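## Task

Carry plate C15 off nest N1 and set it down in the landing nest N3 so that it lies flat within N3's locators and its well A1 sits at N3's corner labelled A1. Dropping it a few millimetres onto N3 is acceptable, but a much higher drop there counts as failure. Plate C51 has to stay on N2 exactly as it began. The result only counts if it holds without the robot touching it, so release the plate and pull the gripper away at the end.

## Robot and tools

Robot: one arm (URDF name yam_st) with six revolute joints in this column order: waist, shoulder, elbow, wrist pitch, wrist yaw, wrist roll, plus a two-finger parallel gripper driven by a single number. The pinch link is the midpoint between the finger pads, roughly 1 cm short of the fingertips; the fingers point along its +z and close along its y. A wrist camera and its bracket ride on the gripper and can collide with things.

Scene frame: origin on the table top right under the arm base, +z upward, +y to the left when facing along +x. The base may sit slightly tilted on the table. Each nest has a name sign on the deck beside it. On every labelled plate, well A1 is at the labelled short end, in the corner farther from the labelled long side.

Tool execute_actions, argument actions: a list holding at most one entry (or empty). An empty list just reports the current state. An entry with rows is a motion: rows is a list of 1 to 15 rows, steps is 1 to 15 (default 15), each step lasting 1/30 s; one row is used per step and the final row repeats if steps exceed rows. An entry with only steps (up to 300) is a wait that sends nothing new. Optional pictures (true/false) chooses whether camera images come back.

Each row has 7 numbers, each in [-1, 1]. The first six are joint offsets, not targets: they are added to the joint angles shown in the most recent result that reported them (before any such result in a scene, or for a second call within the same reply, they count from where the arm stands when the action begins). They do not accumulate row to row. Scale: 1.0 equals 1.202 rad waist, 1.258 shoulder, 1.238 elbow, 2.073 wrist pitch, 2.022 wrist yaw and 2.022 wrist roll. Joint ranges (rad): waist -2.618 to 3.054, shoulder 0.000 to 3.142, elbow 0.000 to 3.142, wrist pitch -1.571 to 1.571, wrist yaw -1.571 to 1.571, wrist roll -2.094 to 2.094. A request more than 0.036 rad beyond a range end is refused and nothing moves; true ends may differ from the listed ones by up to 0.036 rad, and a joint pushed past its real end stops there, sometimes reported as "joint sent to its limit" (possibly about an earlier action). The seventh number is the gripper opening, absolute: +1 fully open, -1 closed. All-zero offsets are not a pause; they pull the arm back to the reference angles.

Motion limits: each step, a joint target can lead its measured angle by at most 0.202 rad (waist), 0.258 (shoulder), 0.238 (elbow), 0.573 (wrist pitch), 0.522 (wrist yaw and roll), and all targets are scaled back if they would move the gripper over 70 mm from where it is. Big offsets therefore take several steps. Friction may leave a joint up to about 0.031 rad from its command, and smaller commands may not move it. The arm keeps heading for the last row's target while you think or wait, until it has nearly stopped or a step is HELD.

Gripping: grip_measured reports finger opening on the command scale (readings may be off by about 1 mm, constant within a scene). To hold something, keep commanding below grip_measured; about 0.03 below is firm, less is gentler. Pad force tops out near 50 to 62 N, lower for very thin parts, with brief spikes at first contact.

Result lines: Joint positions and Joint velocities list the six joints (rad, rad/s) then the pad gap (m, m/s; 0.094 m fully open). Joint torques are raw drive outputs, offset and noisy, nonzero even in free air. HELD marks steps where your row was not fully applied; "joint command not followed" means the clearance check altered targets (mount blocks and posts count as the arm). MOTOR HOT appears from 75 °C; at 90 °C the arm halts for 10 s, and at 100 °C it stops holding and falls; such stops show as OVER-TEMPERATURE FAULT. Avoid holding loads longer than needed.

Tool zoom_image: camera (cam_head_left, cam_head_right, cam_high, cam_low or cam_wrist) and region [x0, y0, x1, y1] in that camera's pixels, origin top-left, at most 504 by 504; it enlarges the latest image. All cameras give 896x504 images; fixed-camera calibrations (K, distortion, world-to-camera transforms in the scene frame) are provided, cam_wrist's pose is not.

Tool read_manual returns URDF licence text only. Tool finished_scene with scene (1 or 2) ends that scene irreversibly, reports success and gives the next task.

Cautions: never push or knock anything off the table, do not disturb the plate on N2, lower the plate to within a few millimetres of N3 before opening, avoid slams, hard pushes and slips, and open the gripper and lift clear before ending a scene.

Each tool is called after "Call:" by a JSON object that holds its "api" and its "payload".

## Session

Call:
{"api": "execute_actions", "payload": {"actions": []}}

Scene clock: 0.00 s of 6000.00 s.
grip_measured=+1.000
Joint positions: [-1.158  1.792  1.461 -1.282  0.425  1.222  0.094]
Joint velocities: [ 0.012  0.002  0.007 -0.066  0.037  0.022  0.   ]
Joint torques (N m, as the arm reports them, + toward a larger angle): no reading
Motor temperatures (°C, as the motors report them): [26 31 23 27 24 24]

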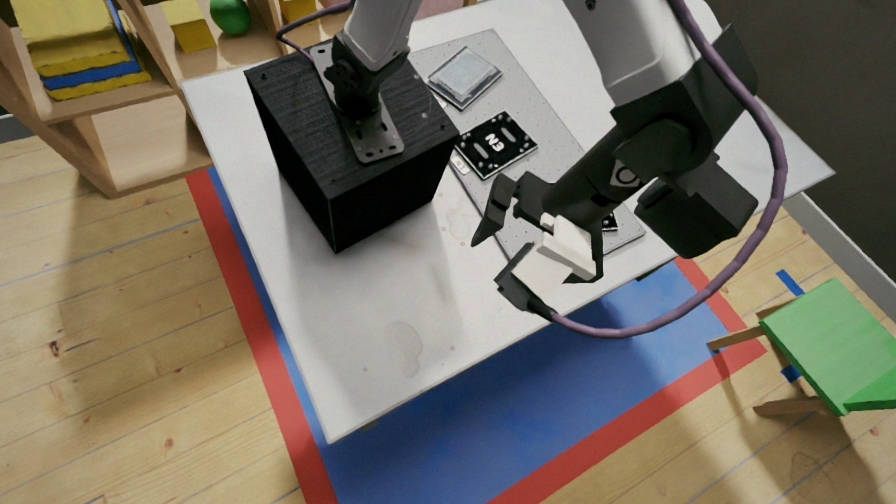

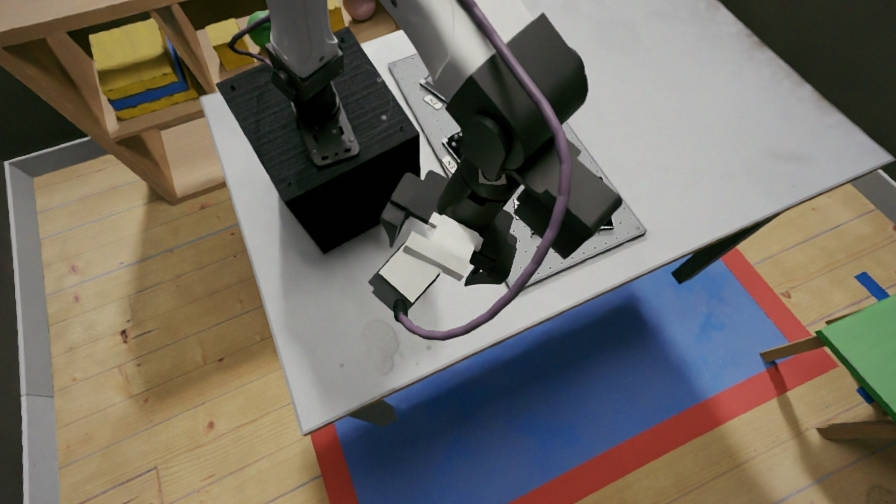

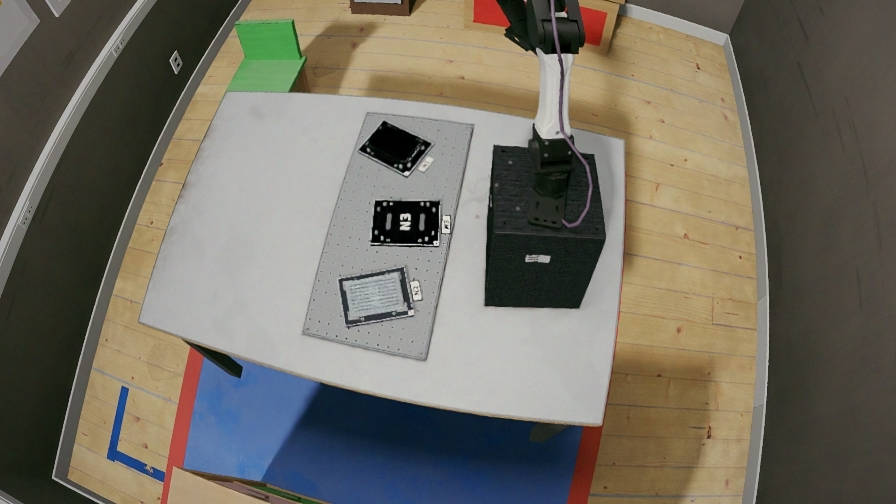

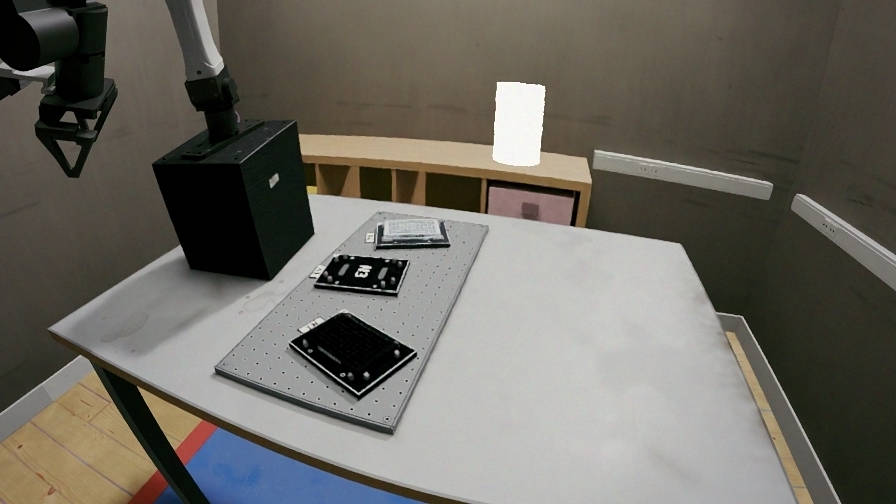

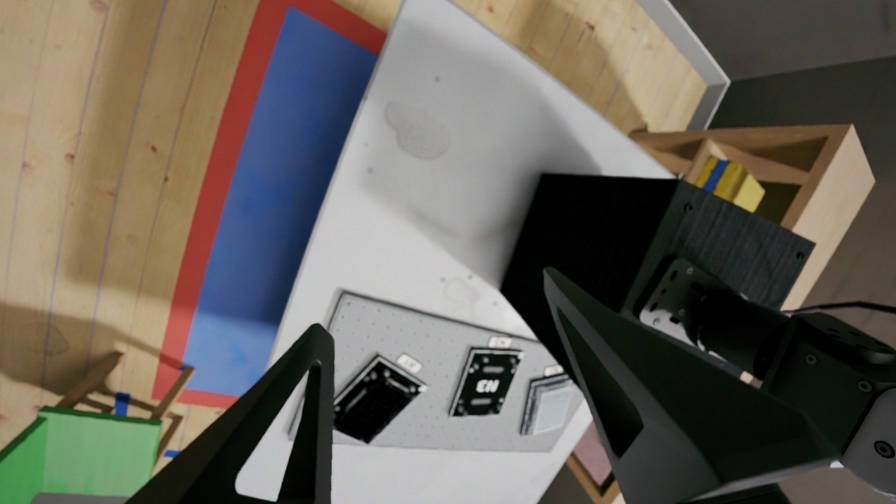

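Call:
{"api": "zoom_image", "payload": {"camera": "cam_high", "region": [340,100,480,260]}}

Call:
{"api": "zoom_image", "payload": {"camera": "cam_low", "region": [270,240,440,410]}}

Region (340, 100, 480, 260) of cam_high's 896x504 image, scaled by 3.150, with more detail than that image has; it fills the left 441 columns of this view, and the rest is white.

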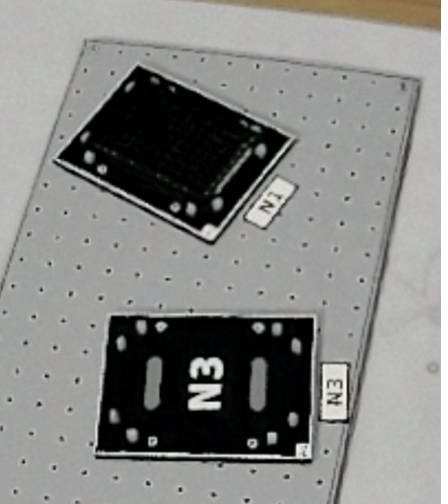

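Region (270, 240, 440, 410) of cam_low's 896x504 image, scaled by 2.965, with more detail than that image has.

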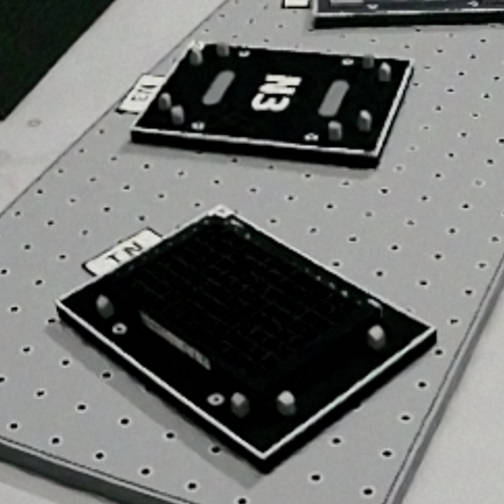

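Call:
{"api": "execute_actions", "payload": {"actions": [{"rows":[[0.06,0.02,0.01,0.03,-0.01,-0.06,1],[0.15,0.06,0.03,0.08,-0.03,-0.16,1],[0.25,0.12,0.05,0.14,-0.05,-0.27,1],[0.35,0.19,0.07,0.2,-0.07,-0.38,1],[0.45,0.27,0.09,0.26,-0.09,-0.49,1],[0.54,0.36,0.1,0.31,-0.1,-0.58,1],[0.6015,0.45,0.112,0.34,-0.105,-0.644,1],[0.6015,0.549,0.112,0.34,-0.105,-0.644,1]],"steps":15}], "pictures": false}}

Call:
{"api": "execute_actions", "payload": {"actions": [{"steps":30}]}}

Scene clock: 7.77 s of 6000.00 s.
grip_measured=+1.000
Joint positions: [-0.691  2.225  1.571 -0.789  0.296  0.553  0.094]
Joint velocities: [ 0.95   1.145  0.076  0.842 -0.271 -1.355  0.   ]
Joint torques (N m, as the arm reports them, + toward a larger angle): [  1.5  -11.46   6.59   0.24  -0.03  -0.1 ]
Motor temperatures (°C, as the motors report them): [26 34 24 27 24 24]
Steps of this call (steps 1 to 90: nothing new was sent; then 4.27 s passed at rest; steps 91 to 105: all 15 steps of this action). Readings (joint positions):
91: [-1.151 1.792 1.461 -1.278 0.425 1.204]
92: [-1.127 1.797 1.464 -1.264 0.424 1.159]
94: [-1.049 1.831 1.485 -1.207 0.406 1.053]
98: [-0.916 1.958 1.529 -1.033 0.357 0.882]
105: the state above

Scene clock: 8.77 s of 6000.00 s.
grip_measured=+1.000
Joint positions: [-0.437  2.504  1.583 -0.587  0.214 -0.069  0.094]
Joint velocities: [-0.002 -0.012  0.002  0.022 -0.022 -0.037  0.   ]
Joint torques (N m, as the arm reports them, + toward a larger angle): [  1.13 -15.19   6.32   0.53  -0.01  -0.18]
Motor temperatures (°C, as the motors report them): [26 34 24 27 24 24]
Steps of this call (steps 1 to 30: the robot went on to your last target). Readings (joint positions):
1: [-0.657 2.266 1.574 -0.765 0.289 0.504]
2: [-0.621 2.306 1.575 -0.742 0.283 0.451]
4: [-0.545 2.383 1.575 -0.698 0.269 0.322]
8: [-0.417 2.494 1.575 -0.632 0.228 0.088]
30: the state above

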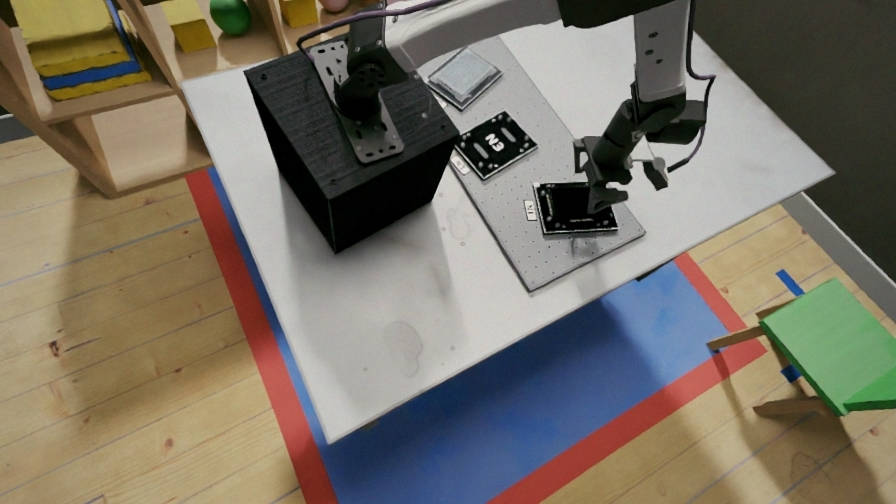

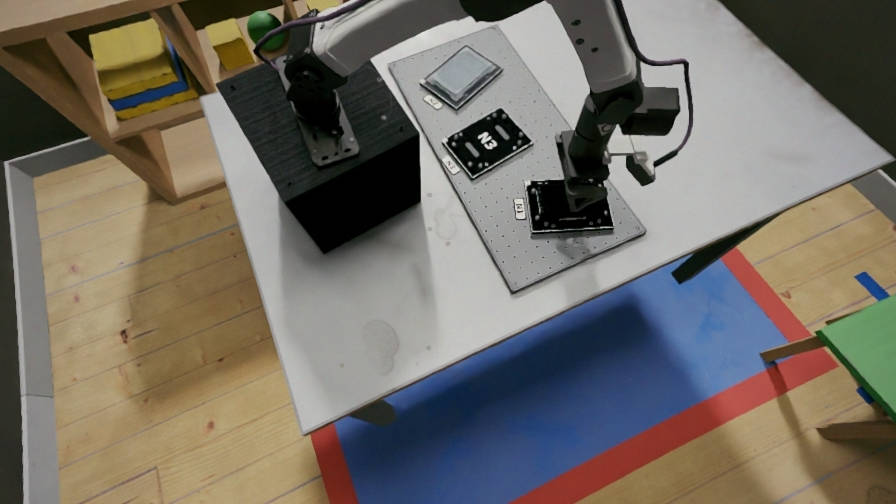

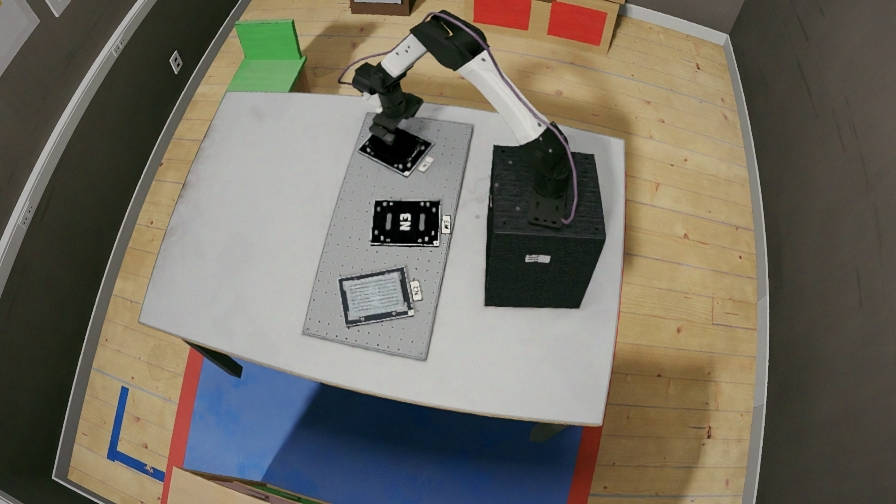

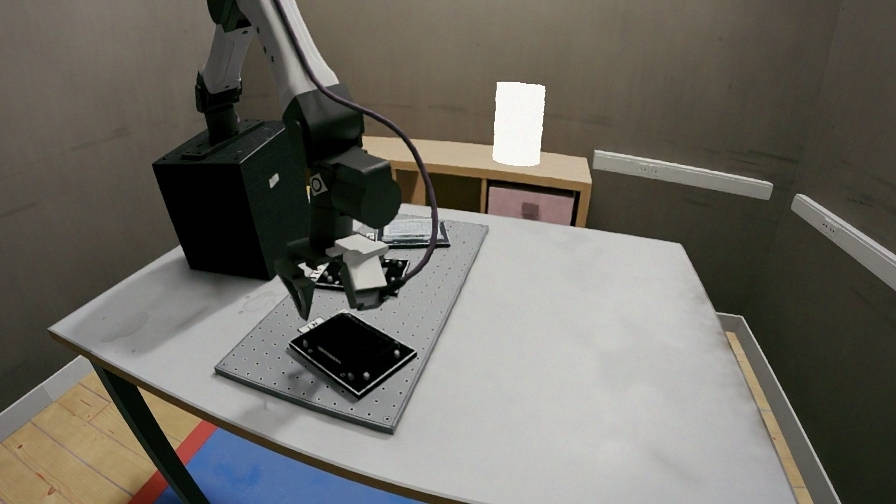

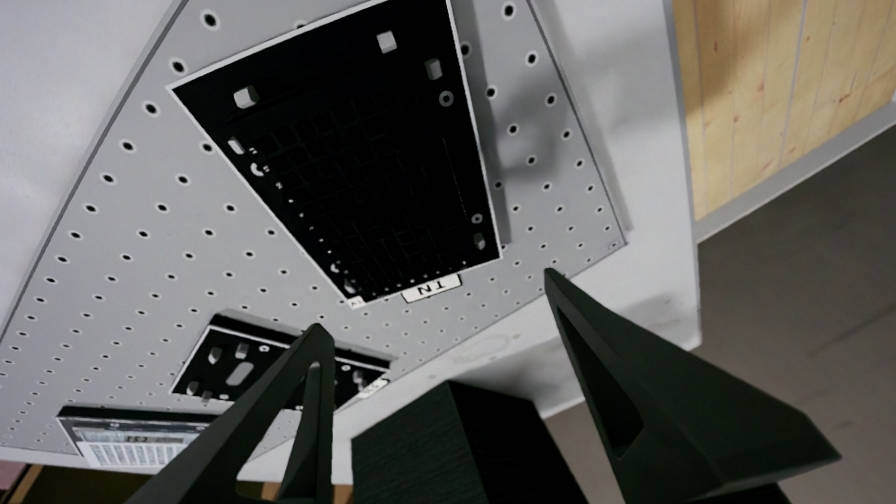

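Call:
{"api": "execute_actions", "payload": {"actions": [{"rows":[[0,0.03,0.015,0.02,0,0,1],[0,0.06,0.03,0.04,0,0,1],[0,0.085,0.04,0.055,0,0,1],[0,0.108,0.048,0.065,0,-0.01,1]],"steps":15}]}}

Scene clock: 10.53 s of 6000.00 s.
grip_measured=+1.000
Joint positions: [-0.437  2.643  1.63  -0.47   0.214 -0.078  0.094]
Joint velocities: [-0.007  0.012 -0.002  0.022 -0.022 -0.022  0.   ]
Joint torques (N m, as the arm reports them, + toward a larger angle): [  1.14 -14.05   5.52   0.61   0.    -0.22]
Motor temperatures (°C, as the motors report them): [26 36 24 27 24 24]
Steps of this call (steps 1 to 15: the robot went on to your last target; steps 16 to 38: nothing new was sent; steps 39 to 53: all 15 steps of this action). Readings (joint positions):
39: [-0.437 2.506 1.583 -0.584 0.214 -0.070]
40: [-0.437 2.514 1.588 -0.575 0.214 -0.070]
42: [-0.437 2.553 1.614 -0.539 0.214 -0.071]
46: [-0.437 2.626 1.630 -0.486 0.214 -0.076]
53: the state above

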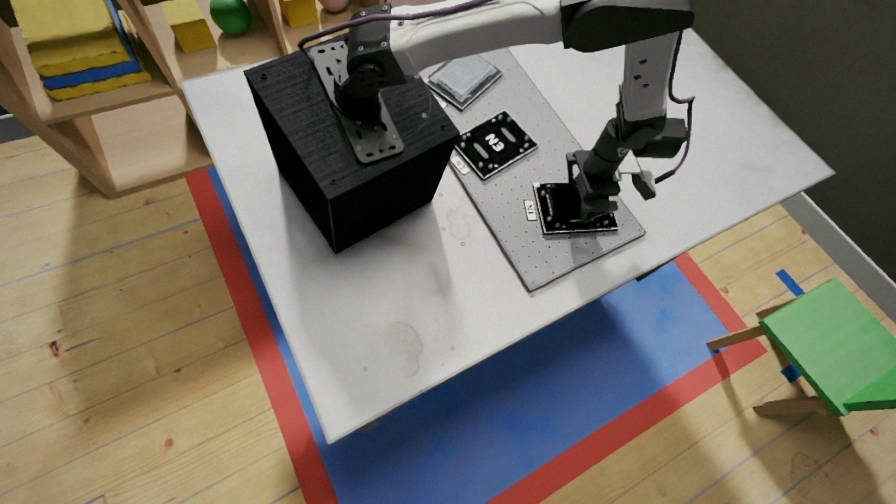

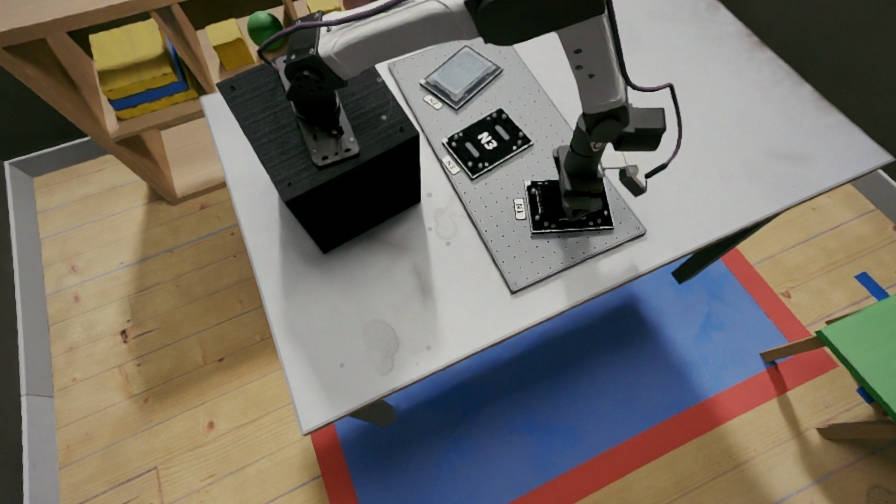

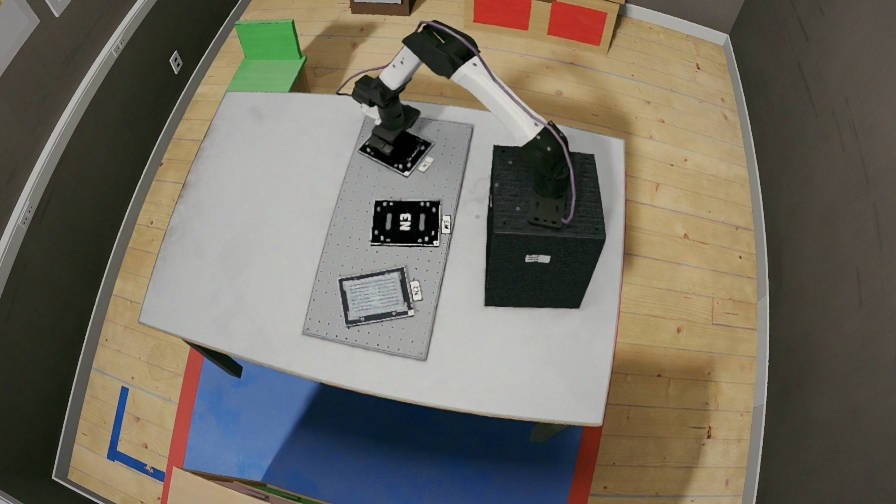

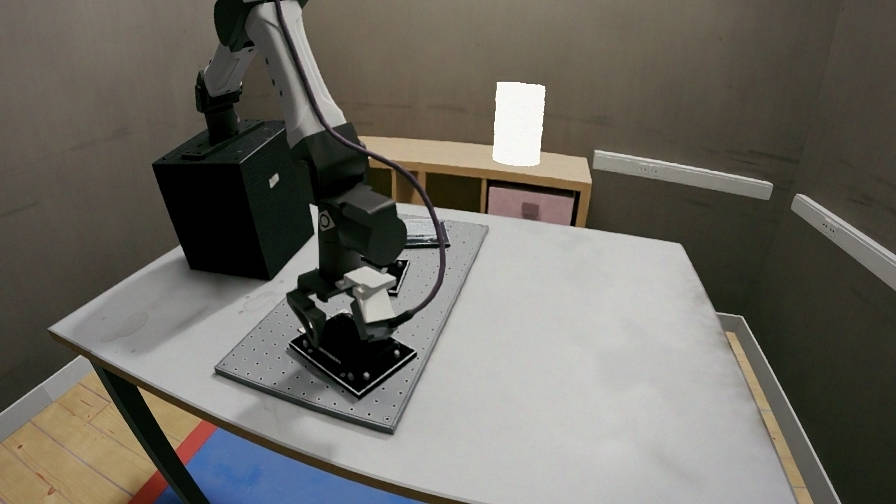

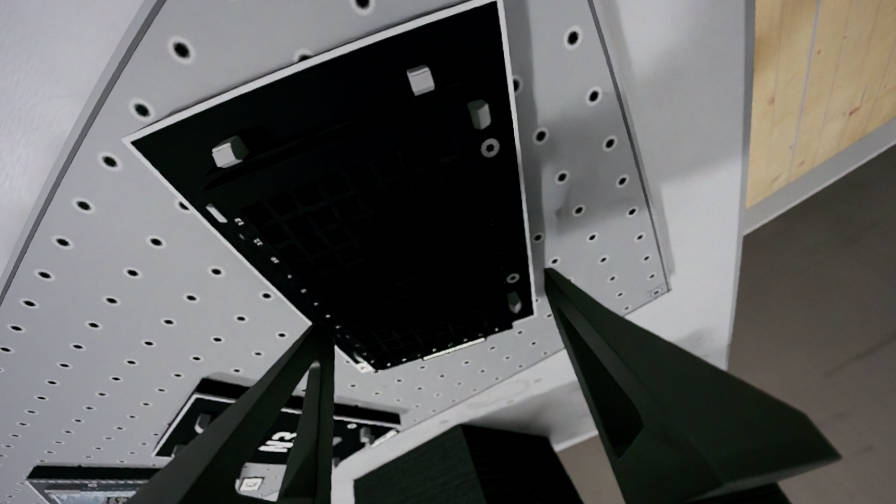

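Call:
{"api": "execute_actions", "payload": {"actions": [{"rows":[[0.006,0.015,0.02,0,0,0,1],[0.012,0.03,0.04,-0.005,0,0,1],[0.017,0.045,0.06,-0.01,0,0,1],[0.017,0.058,0.068,-0.012,0,0,1]],"steps":15}]}}

Scene clock: 14.57 s of 6000.00 s.
grip_measured=+1.000
Joint positions: [-0.421  2.701  1.697 -0.489  0.214 -0.079  0.094]
Joint velocities: [-0.002  0.002 -0.017 -0.007 -0.007 -0.022  0.   ]
Joint torques (N m, as the arm reports them, + toward a larger angle): [  1.48 -12.72   6.01   0.36   0.01  -0.07]
Motor temperatures (°C, as the motors report them): [26 38 24 27 24 24]
Steps of this call (steps 1 to 15: the robot went on to your last target; steps 16 to 90: nothing new was sent; then 0.53 s passed at rest; steps 91 to 105: all 15 steps of this action). Readings (joint positions):
91: [-0.437 2.643 1.630 -0.463 0.214 -0.079]
92: [-0.436 2.646 1.637 -0.469 0.214 -0.079]
94: [-0.432 2.668 1.671 -0.479 0.214 -0.079]
98: [-0.423 2.695 1.697 -0.480 0.214 -0.079]
105: the state above

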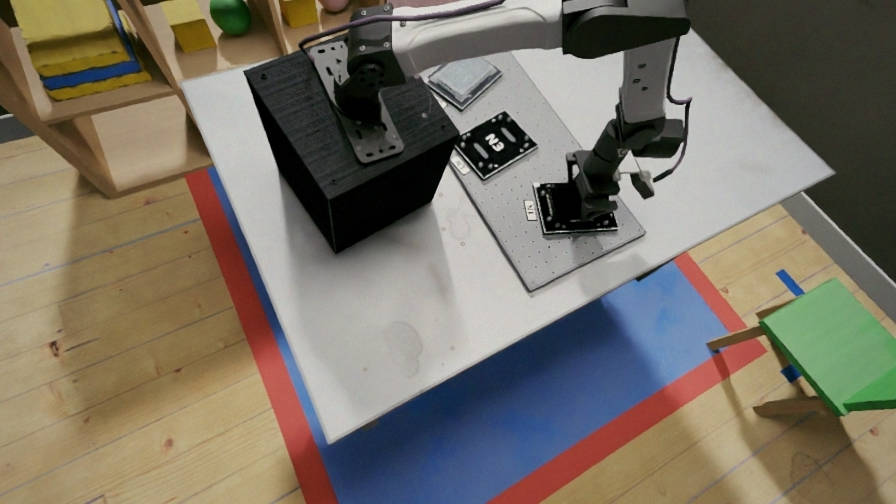

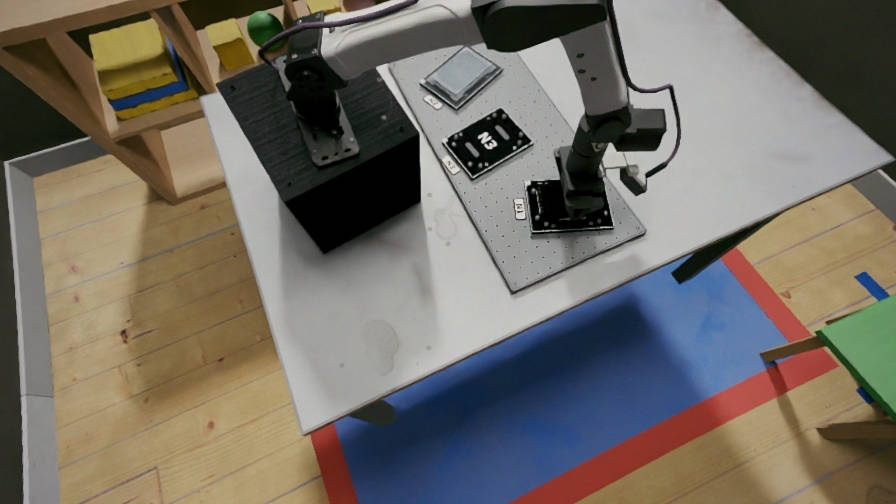

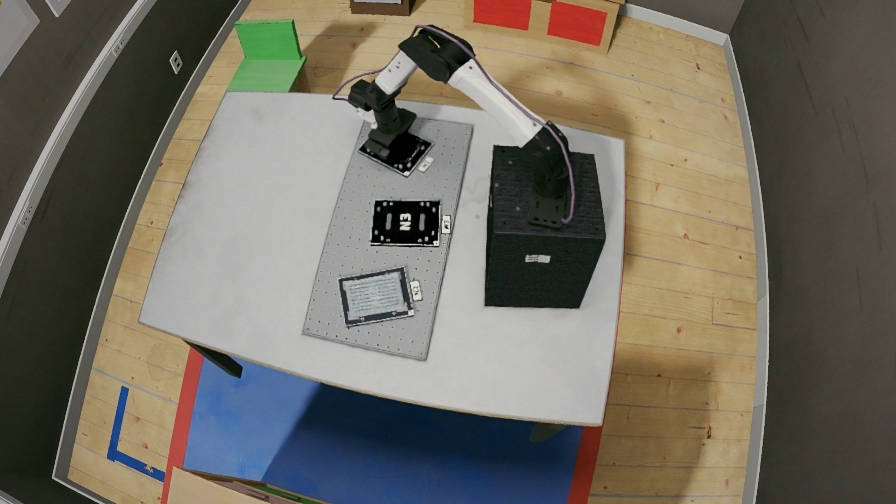

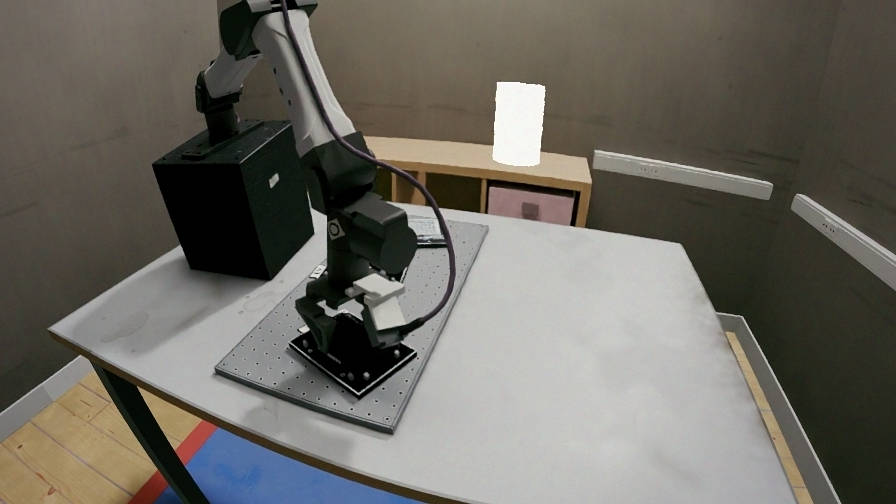

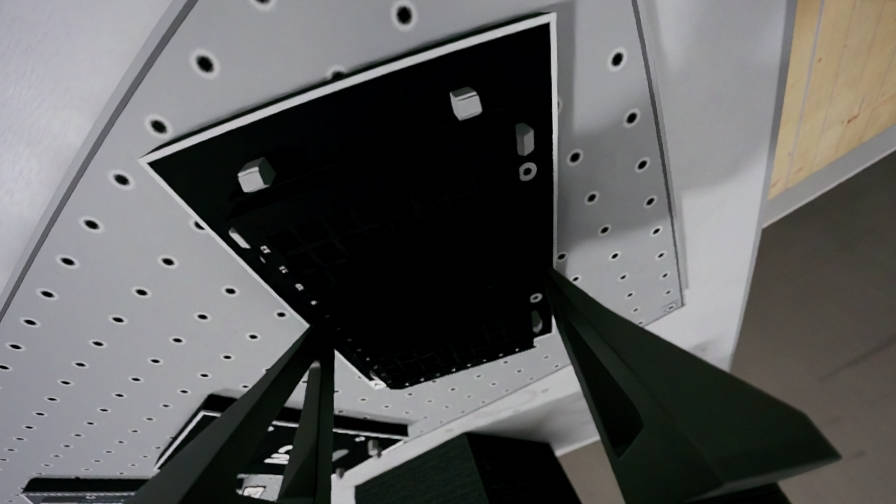

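Call:
{"api": "execute_actions", "payload": {"actions": [{"rows":[[0,0.012,0,0.005,0,0,1],[0,0.024,0,0.01,0,0,1],[0,0.036,0,0.018,0,0,1]],"steps":12}]}}

Scene clock: 15.80 s of 6000.00 s.
grip_measured=+1.000
Joint positions: [-0.421  2.72   1.697 -0.462  0.214 -0.078  0.094]
Joint velocities: [-0.022 -0.017 -0.012  0.051  0.051 -0.037  0.   ]
Joint torques (N m, as the arm reports them, + toward a larger angle): [  1.15 -12.03   4.64   0.57  -0.05  -0.09]
Motor temperatures (°C, as the motors report them): [26 38 24 27 24 24]
Steps of this call (steps 1 to 15: the robot went on to your last target; steps 16 to 25: nothing new was sent; steps 26 to 37: all 12 steps of this action). Readings (joint positions):
26: [-0.421 2.701 1.697 -0.489 0.214 -0.079]
27: [-0.421 2.701 1.697 -0.488 0.214 -0.079]
29: [-0.421 2.708 1.697 -0.476 0.214 -0.079]
33: [-0.421 2.720 1.697 -0.463 0.214 -0.078]
37: the state above

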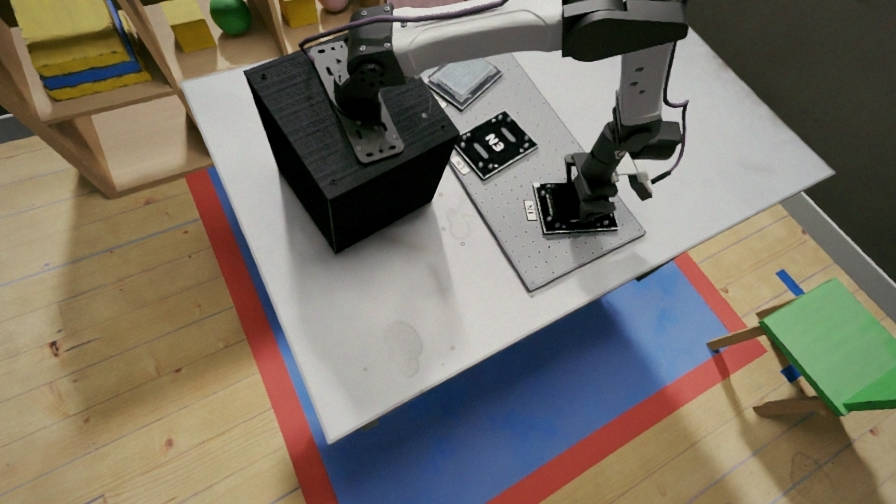

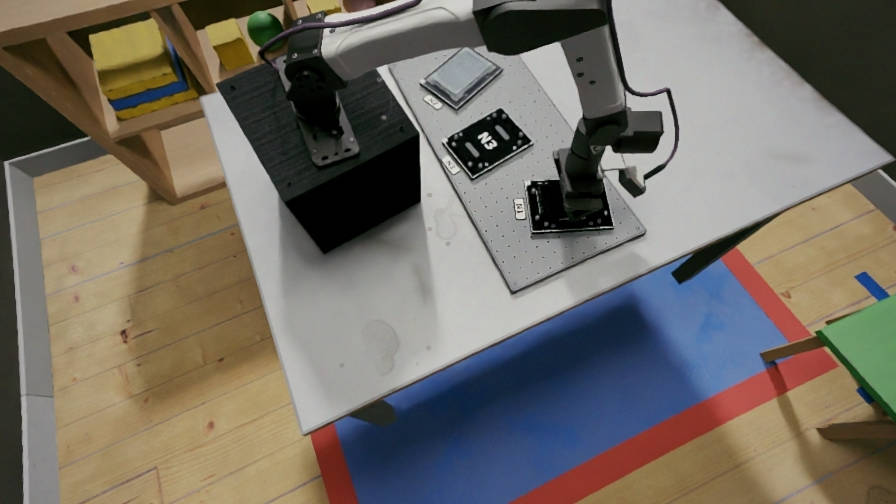

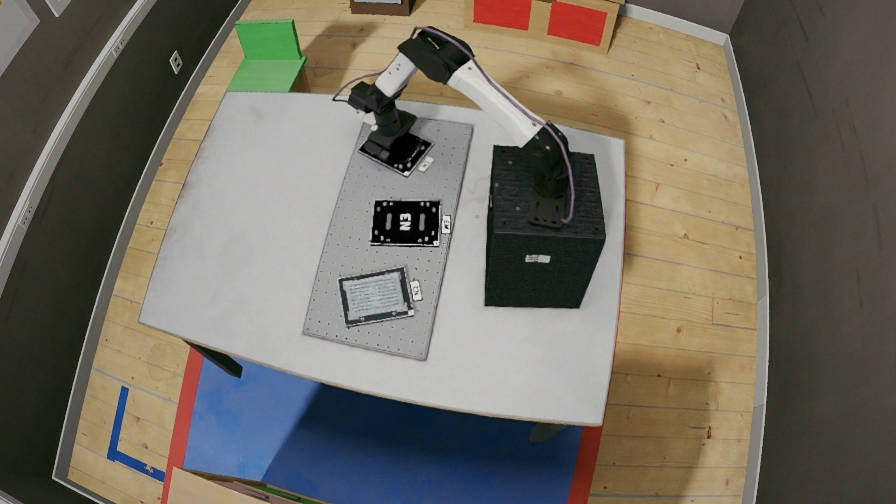

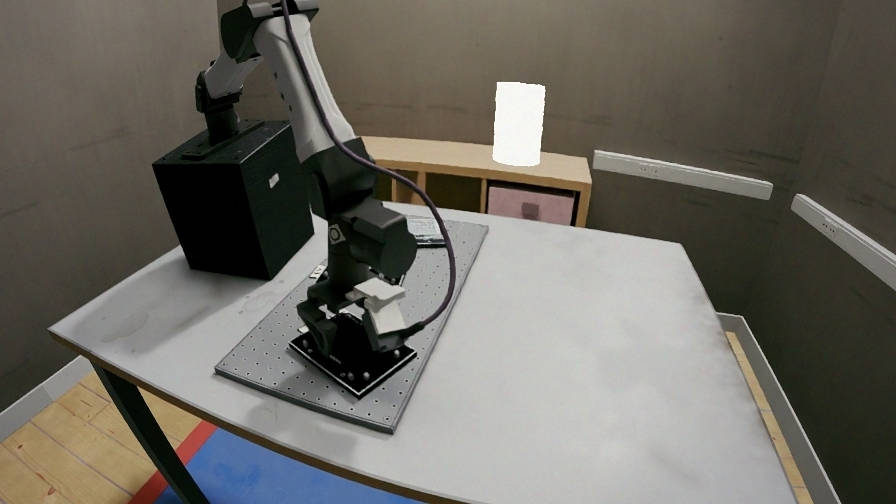

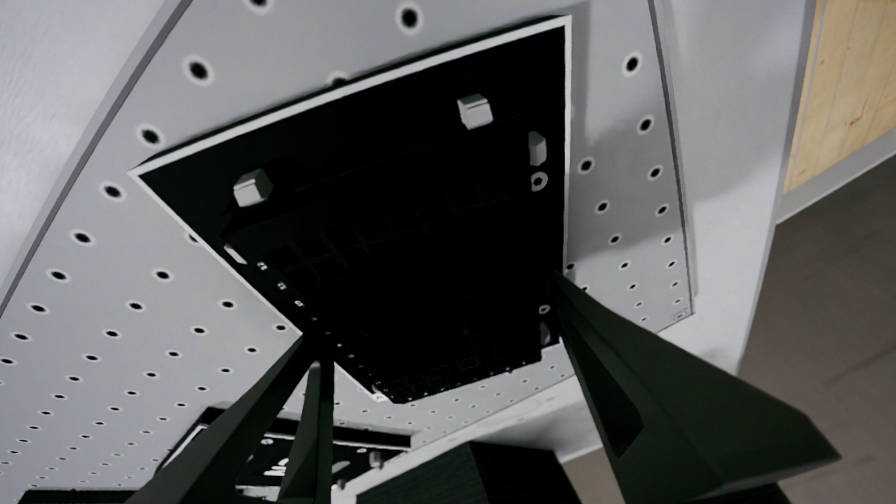

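Call:
{"api": "execute_actions", "payload": {"actions": [{"rows":[[0,0.01,0,0,0,0,0.95],[0,0.01,0,0,0,0,0.9],[0,0.01,0,0,0,0,0.85],[0,0.01,0,0,0,0,0.8],[0,0.01,0,0,0,0,0.76],[0,0.01,0,0,0,0,0.7]],"steps":15}]}}

Scene clock: 17.27 s of 6000.00 s.
grip_measured=+0.734
Joint positions: [-0.422  2.72   1.697 -0.462  0.216 -0.078  0.081]
Joint velocities: [-0.002 -0.007  0.002 -0.051  0.037 -0.095 -0.   ]
Joint torques (N m, as the arm reports them, + toward a larger angle): [  1.25 -13.02   4.64   0.47  -0.02  -0.09]
Motor temperatures (°C, as the motors report them): [26 39 24 27 24 24]
Steps of this call (steps 1 to 15: the robot went on to your last target; steps 16 to 29: nothing new was sent; steps 30 to 44: all 15 steps of this action). Readings (joint positions):
30: [-0.421 2.720 1.697 -0.462 0.213 -0.078]
31: [-0.421 2.720 1.697 -0.462 0.212 -0.078]
33: [-0.421 2.720 1.697 -0.462 0.214 -0.078]
37: [-0.422 2.720 1.697 -0.462 0.216 -0.078]
44: the state above

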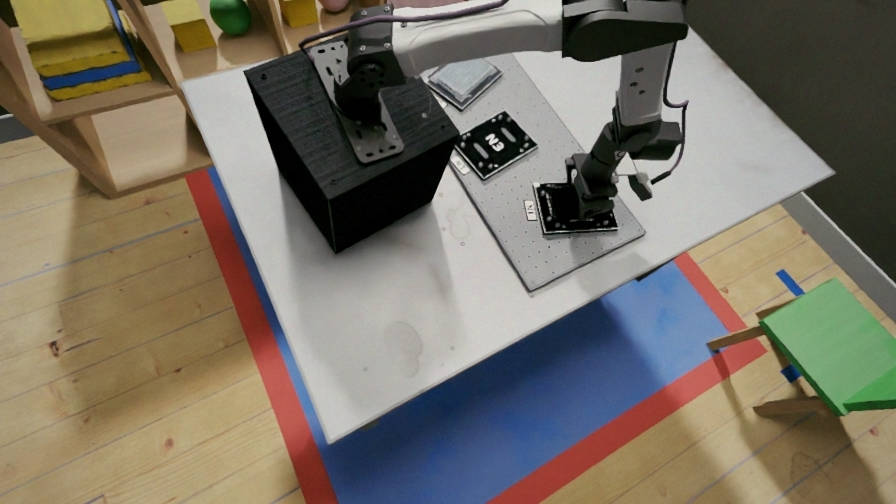

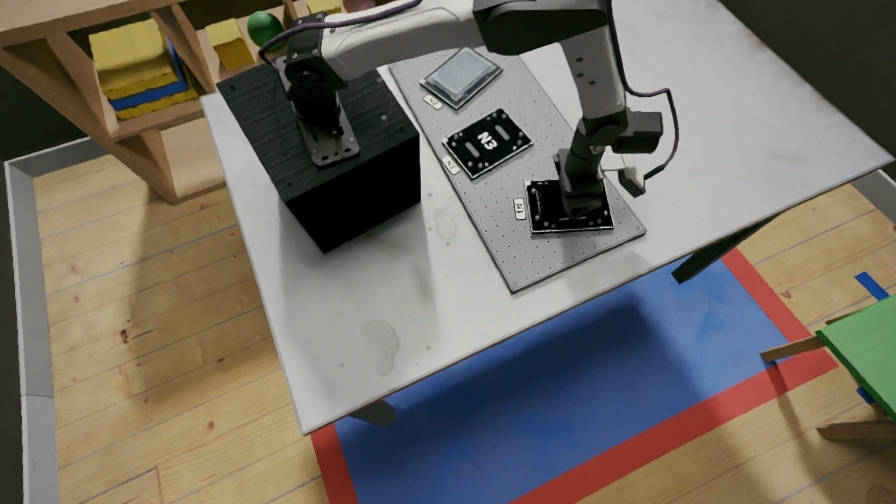

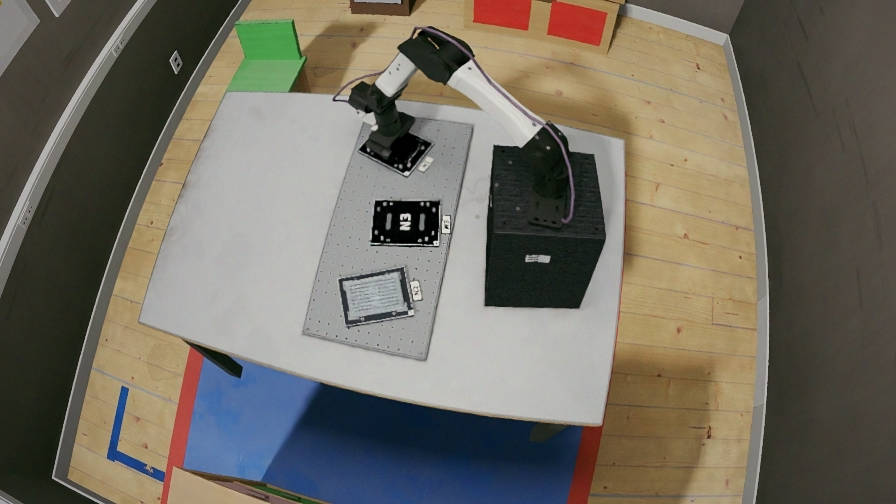

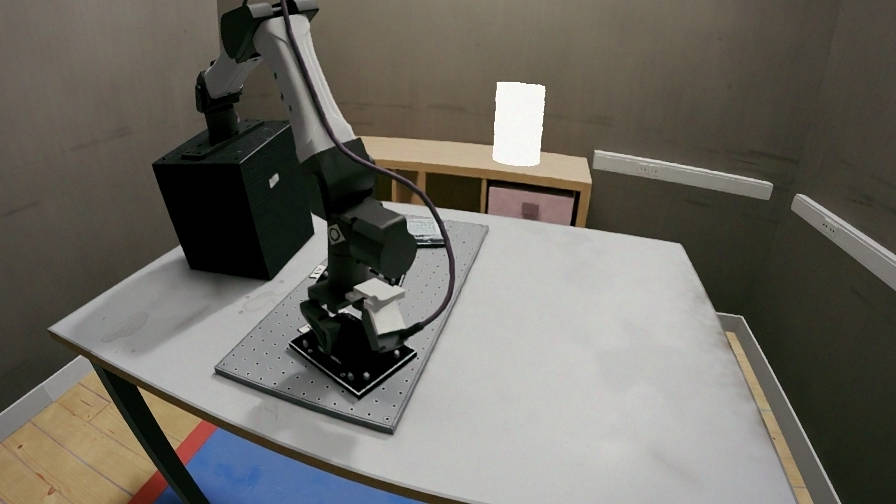

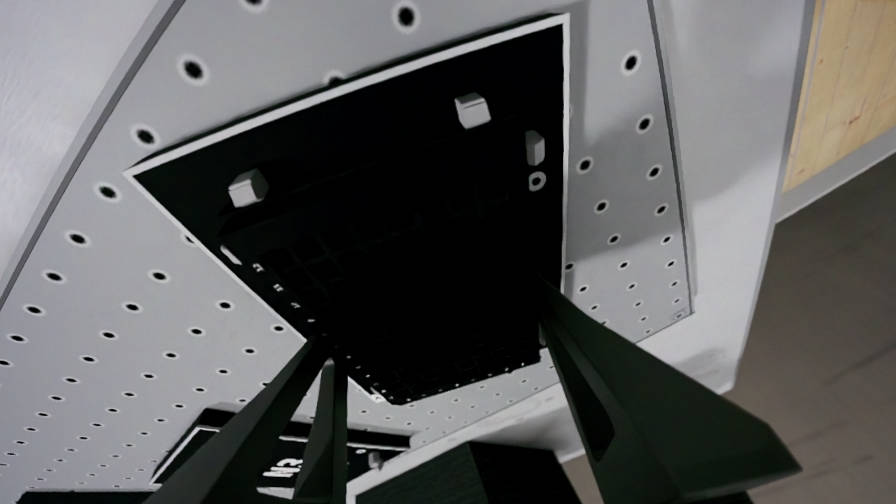

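Call:
{"api": "execute_actions", "payload": {"actions": [{"rows":[[0,-0.02,0,-0.008,0,0,0.7],[0.003,-0.035,-0.003,-0.016,0,0,0.7],[0.006,-0.05,-0.006,-0.024,0,0,0.7],[0.01,-0.065,-0.01,-0.032,0,0,0.7],[0.013,-0.08,-0.014,-0.04,0,0,0.7],[0.017,-0.1,-0.018,-0.05,0,0,0.7],[0.021,-0.12,-0.022,-0.06,0,0,0.7],[0.025,-0.14,-0.026,-0.068,0,0,0.7],[0.03,-0.16,-0.03,-0.076,0,0,0.7]],"steps":15}]}}

Scene clock: 22.63 s of 6000.00 s.
grip_measured=+0.734
Joint positions: [-0.388  2.52   1.671 -0.585  0.216 -0.078  0.081]
Joint velocities: [ 0.012 -0.012 -0.002  0.022 -0.022  0.037 -0.001]
Joint torques (N m, as the arm reports them, + toward a larger angle): [  1.48 -14.07   4.57   0.31  -0.01  -0.09]
Motor temperatures (°C, as the motors report them): [26 41 25 27 24 24]
Steps of this call (steps 1 to 15: the robot went on to your last target; steps 16 to 90: nothing new was sent; then 1.87 s passed at rest; steps 91 to 105: all 15 steps of this action). Readings (joint positions):
91: [-0.422 2.720 1.697 -0.462 0.216 -0.078]
92: [-0.422 2.719 1.697 -0.463 0.216 -0.078]
94: [-0.421 2.708 1.697 -0.476 0.216 -0.078]
98: [-0.412 2.634 1.678 -0.537 0.216 -0.078]
105: the state above

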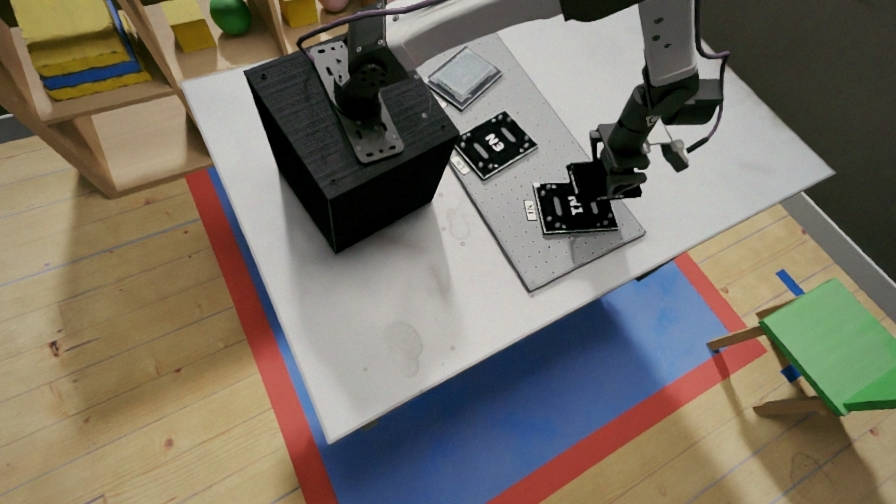

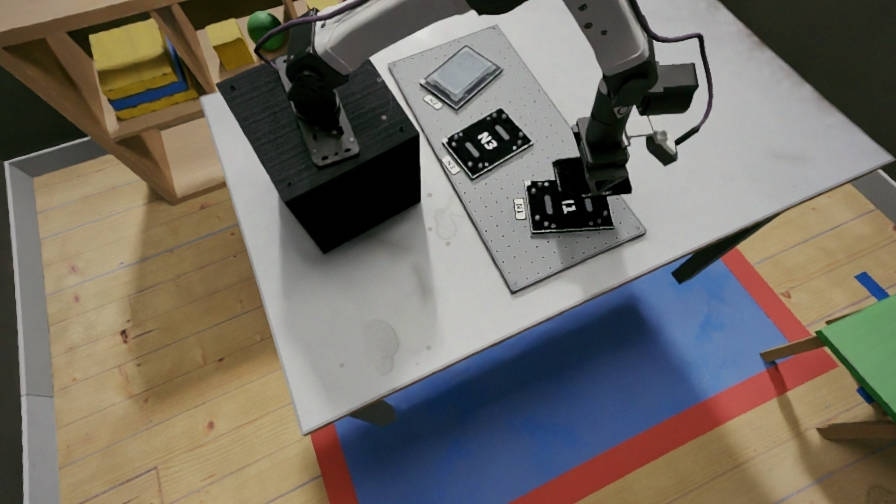

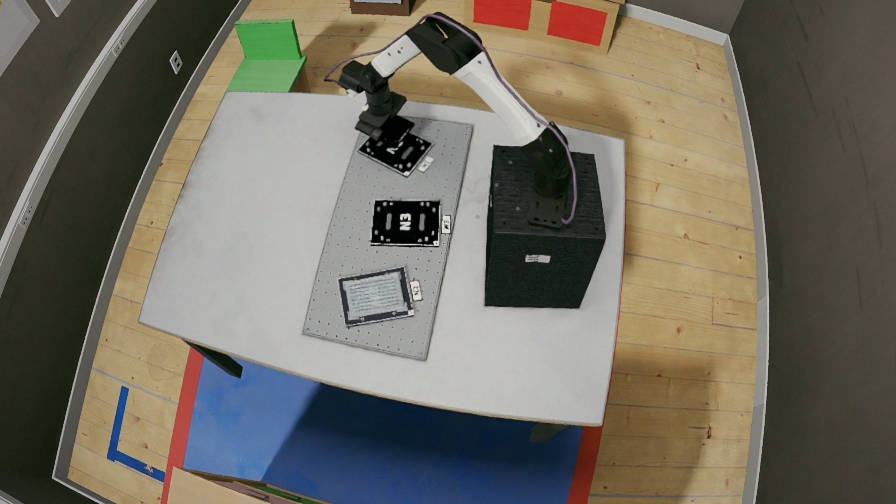

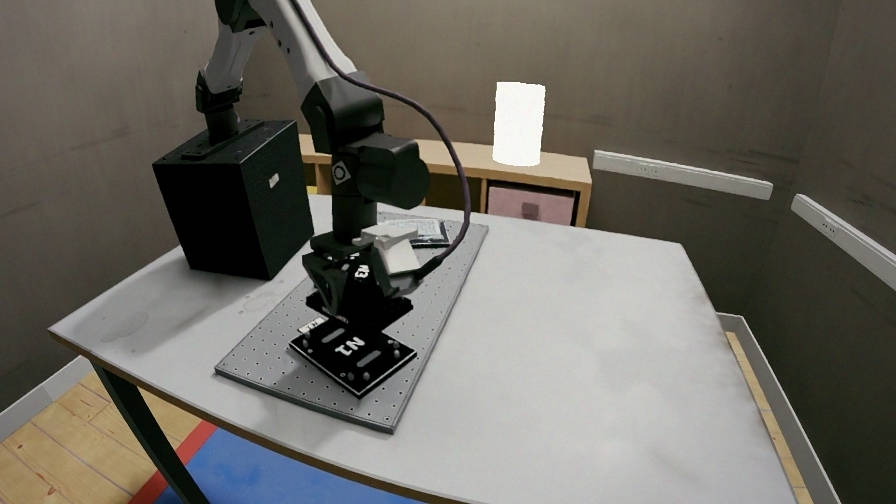

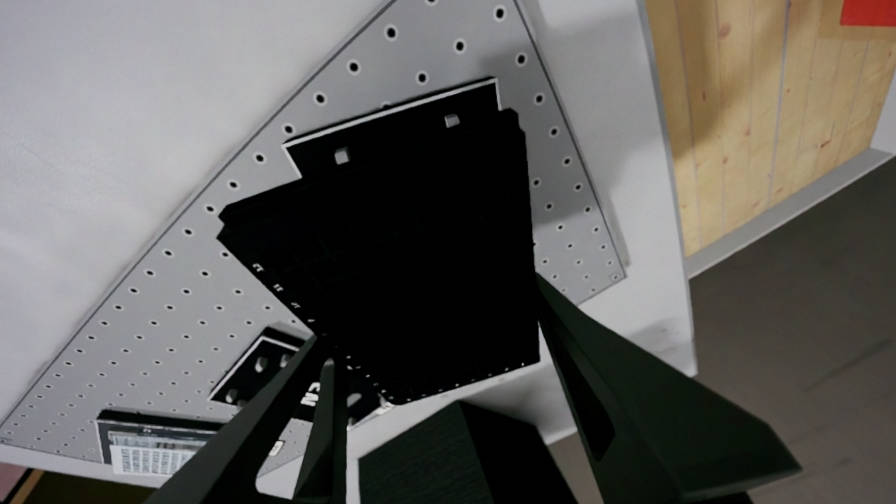

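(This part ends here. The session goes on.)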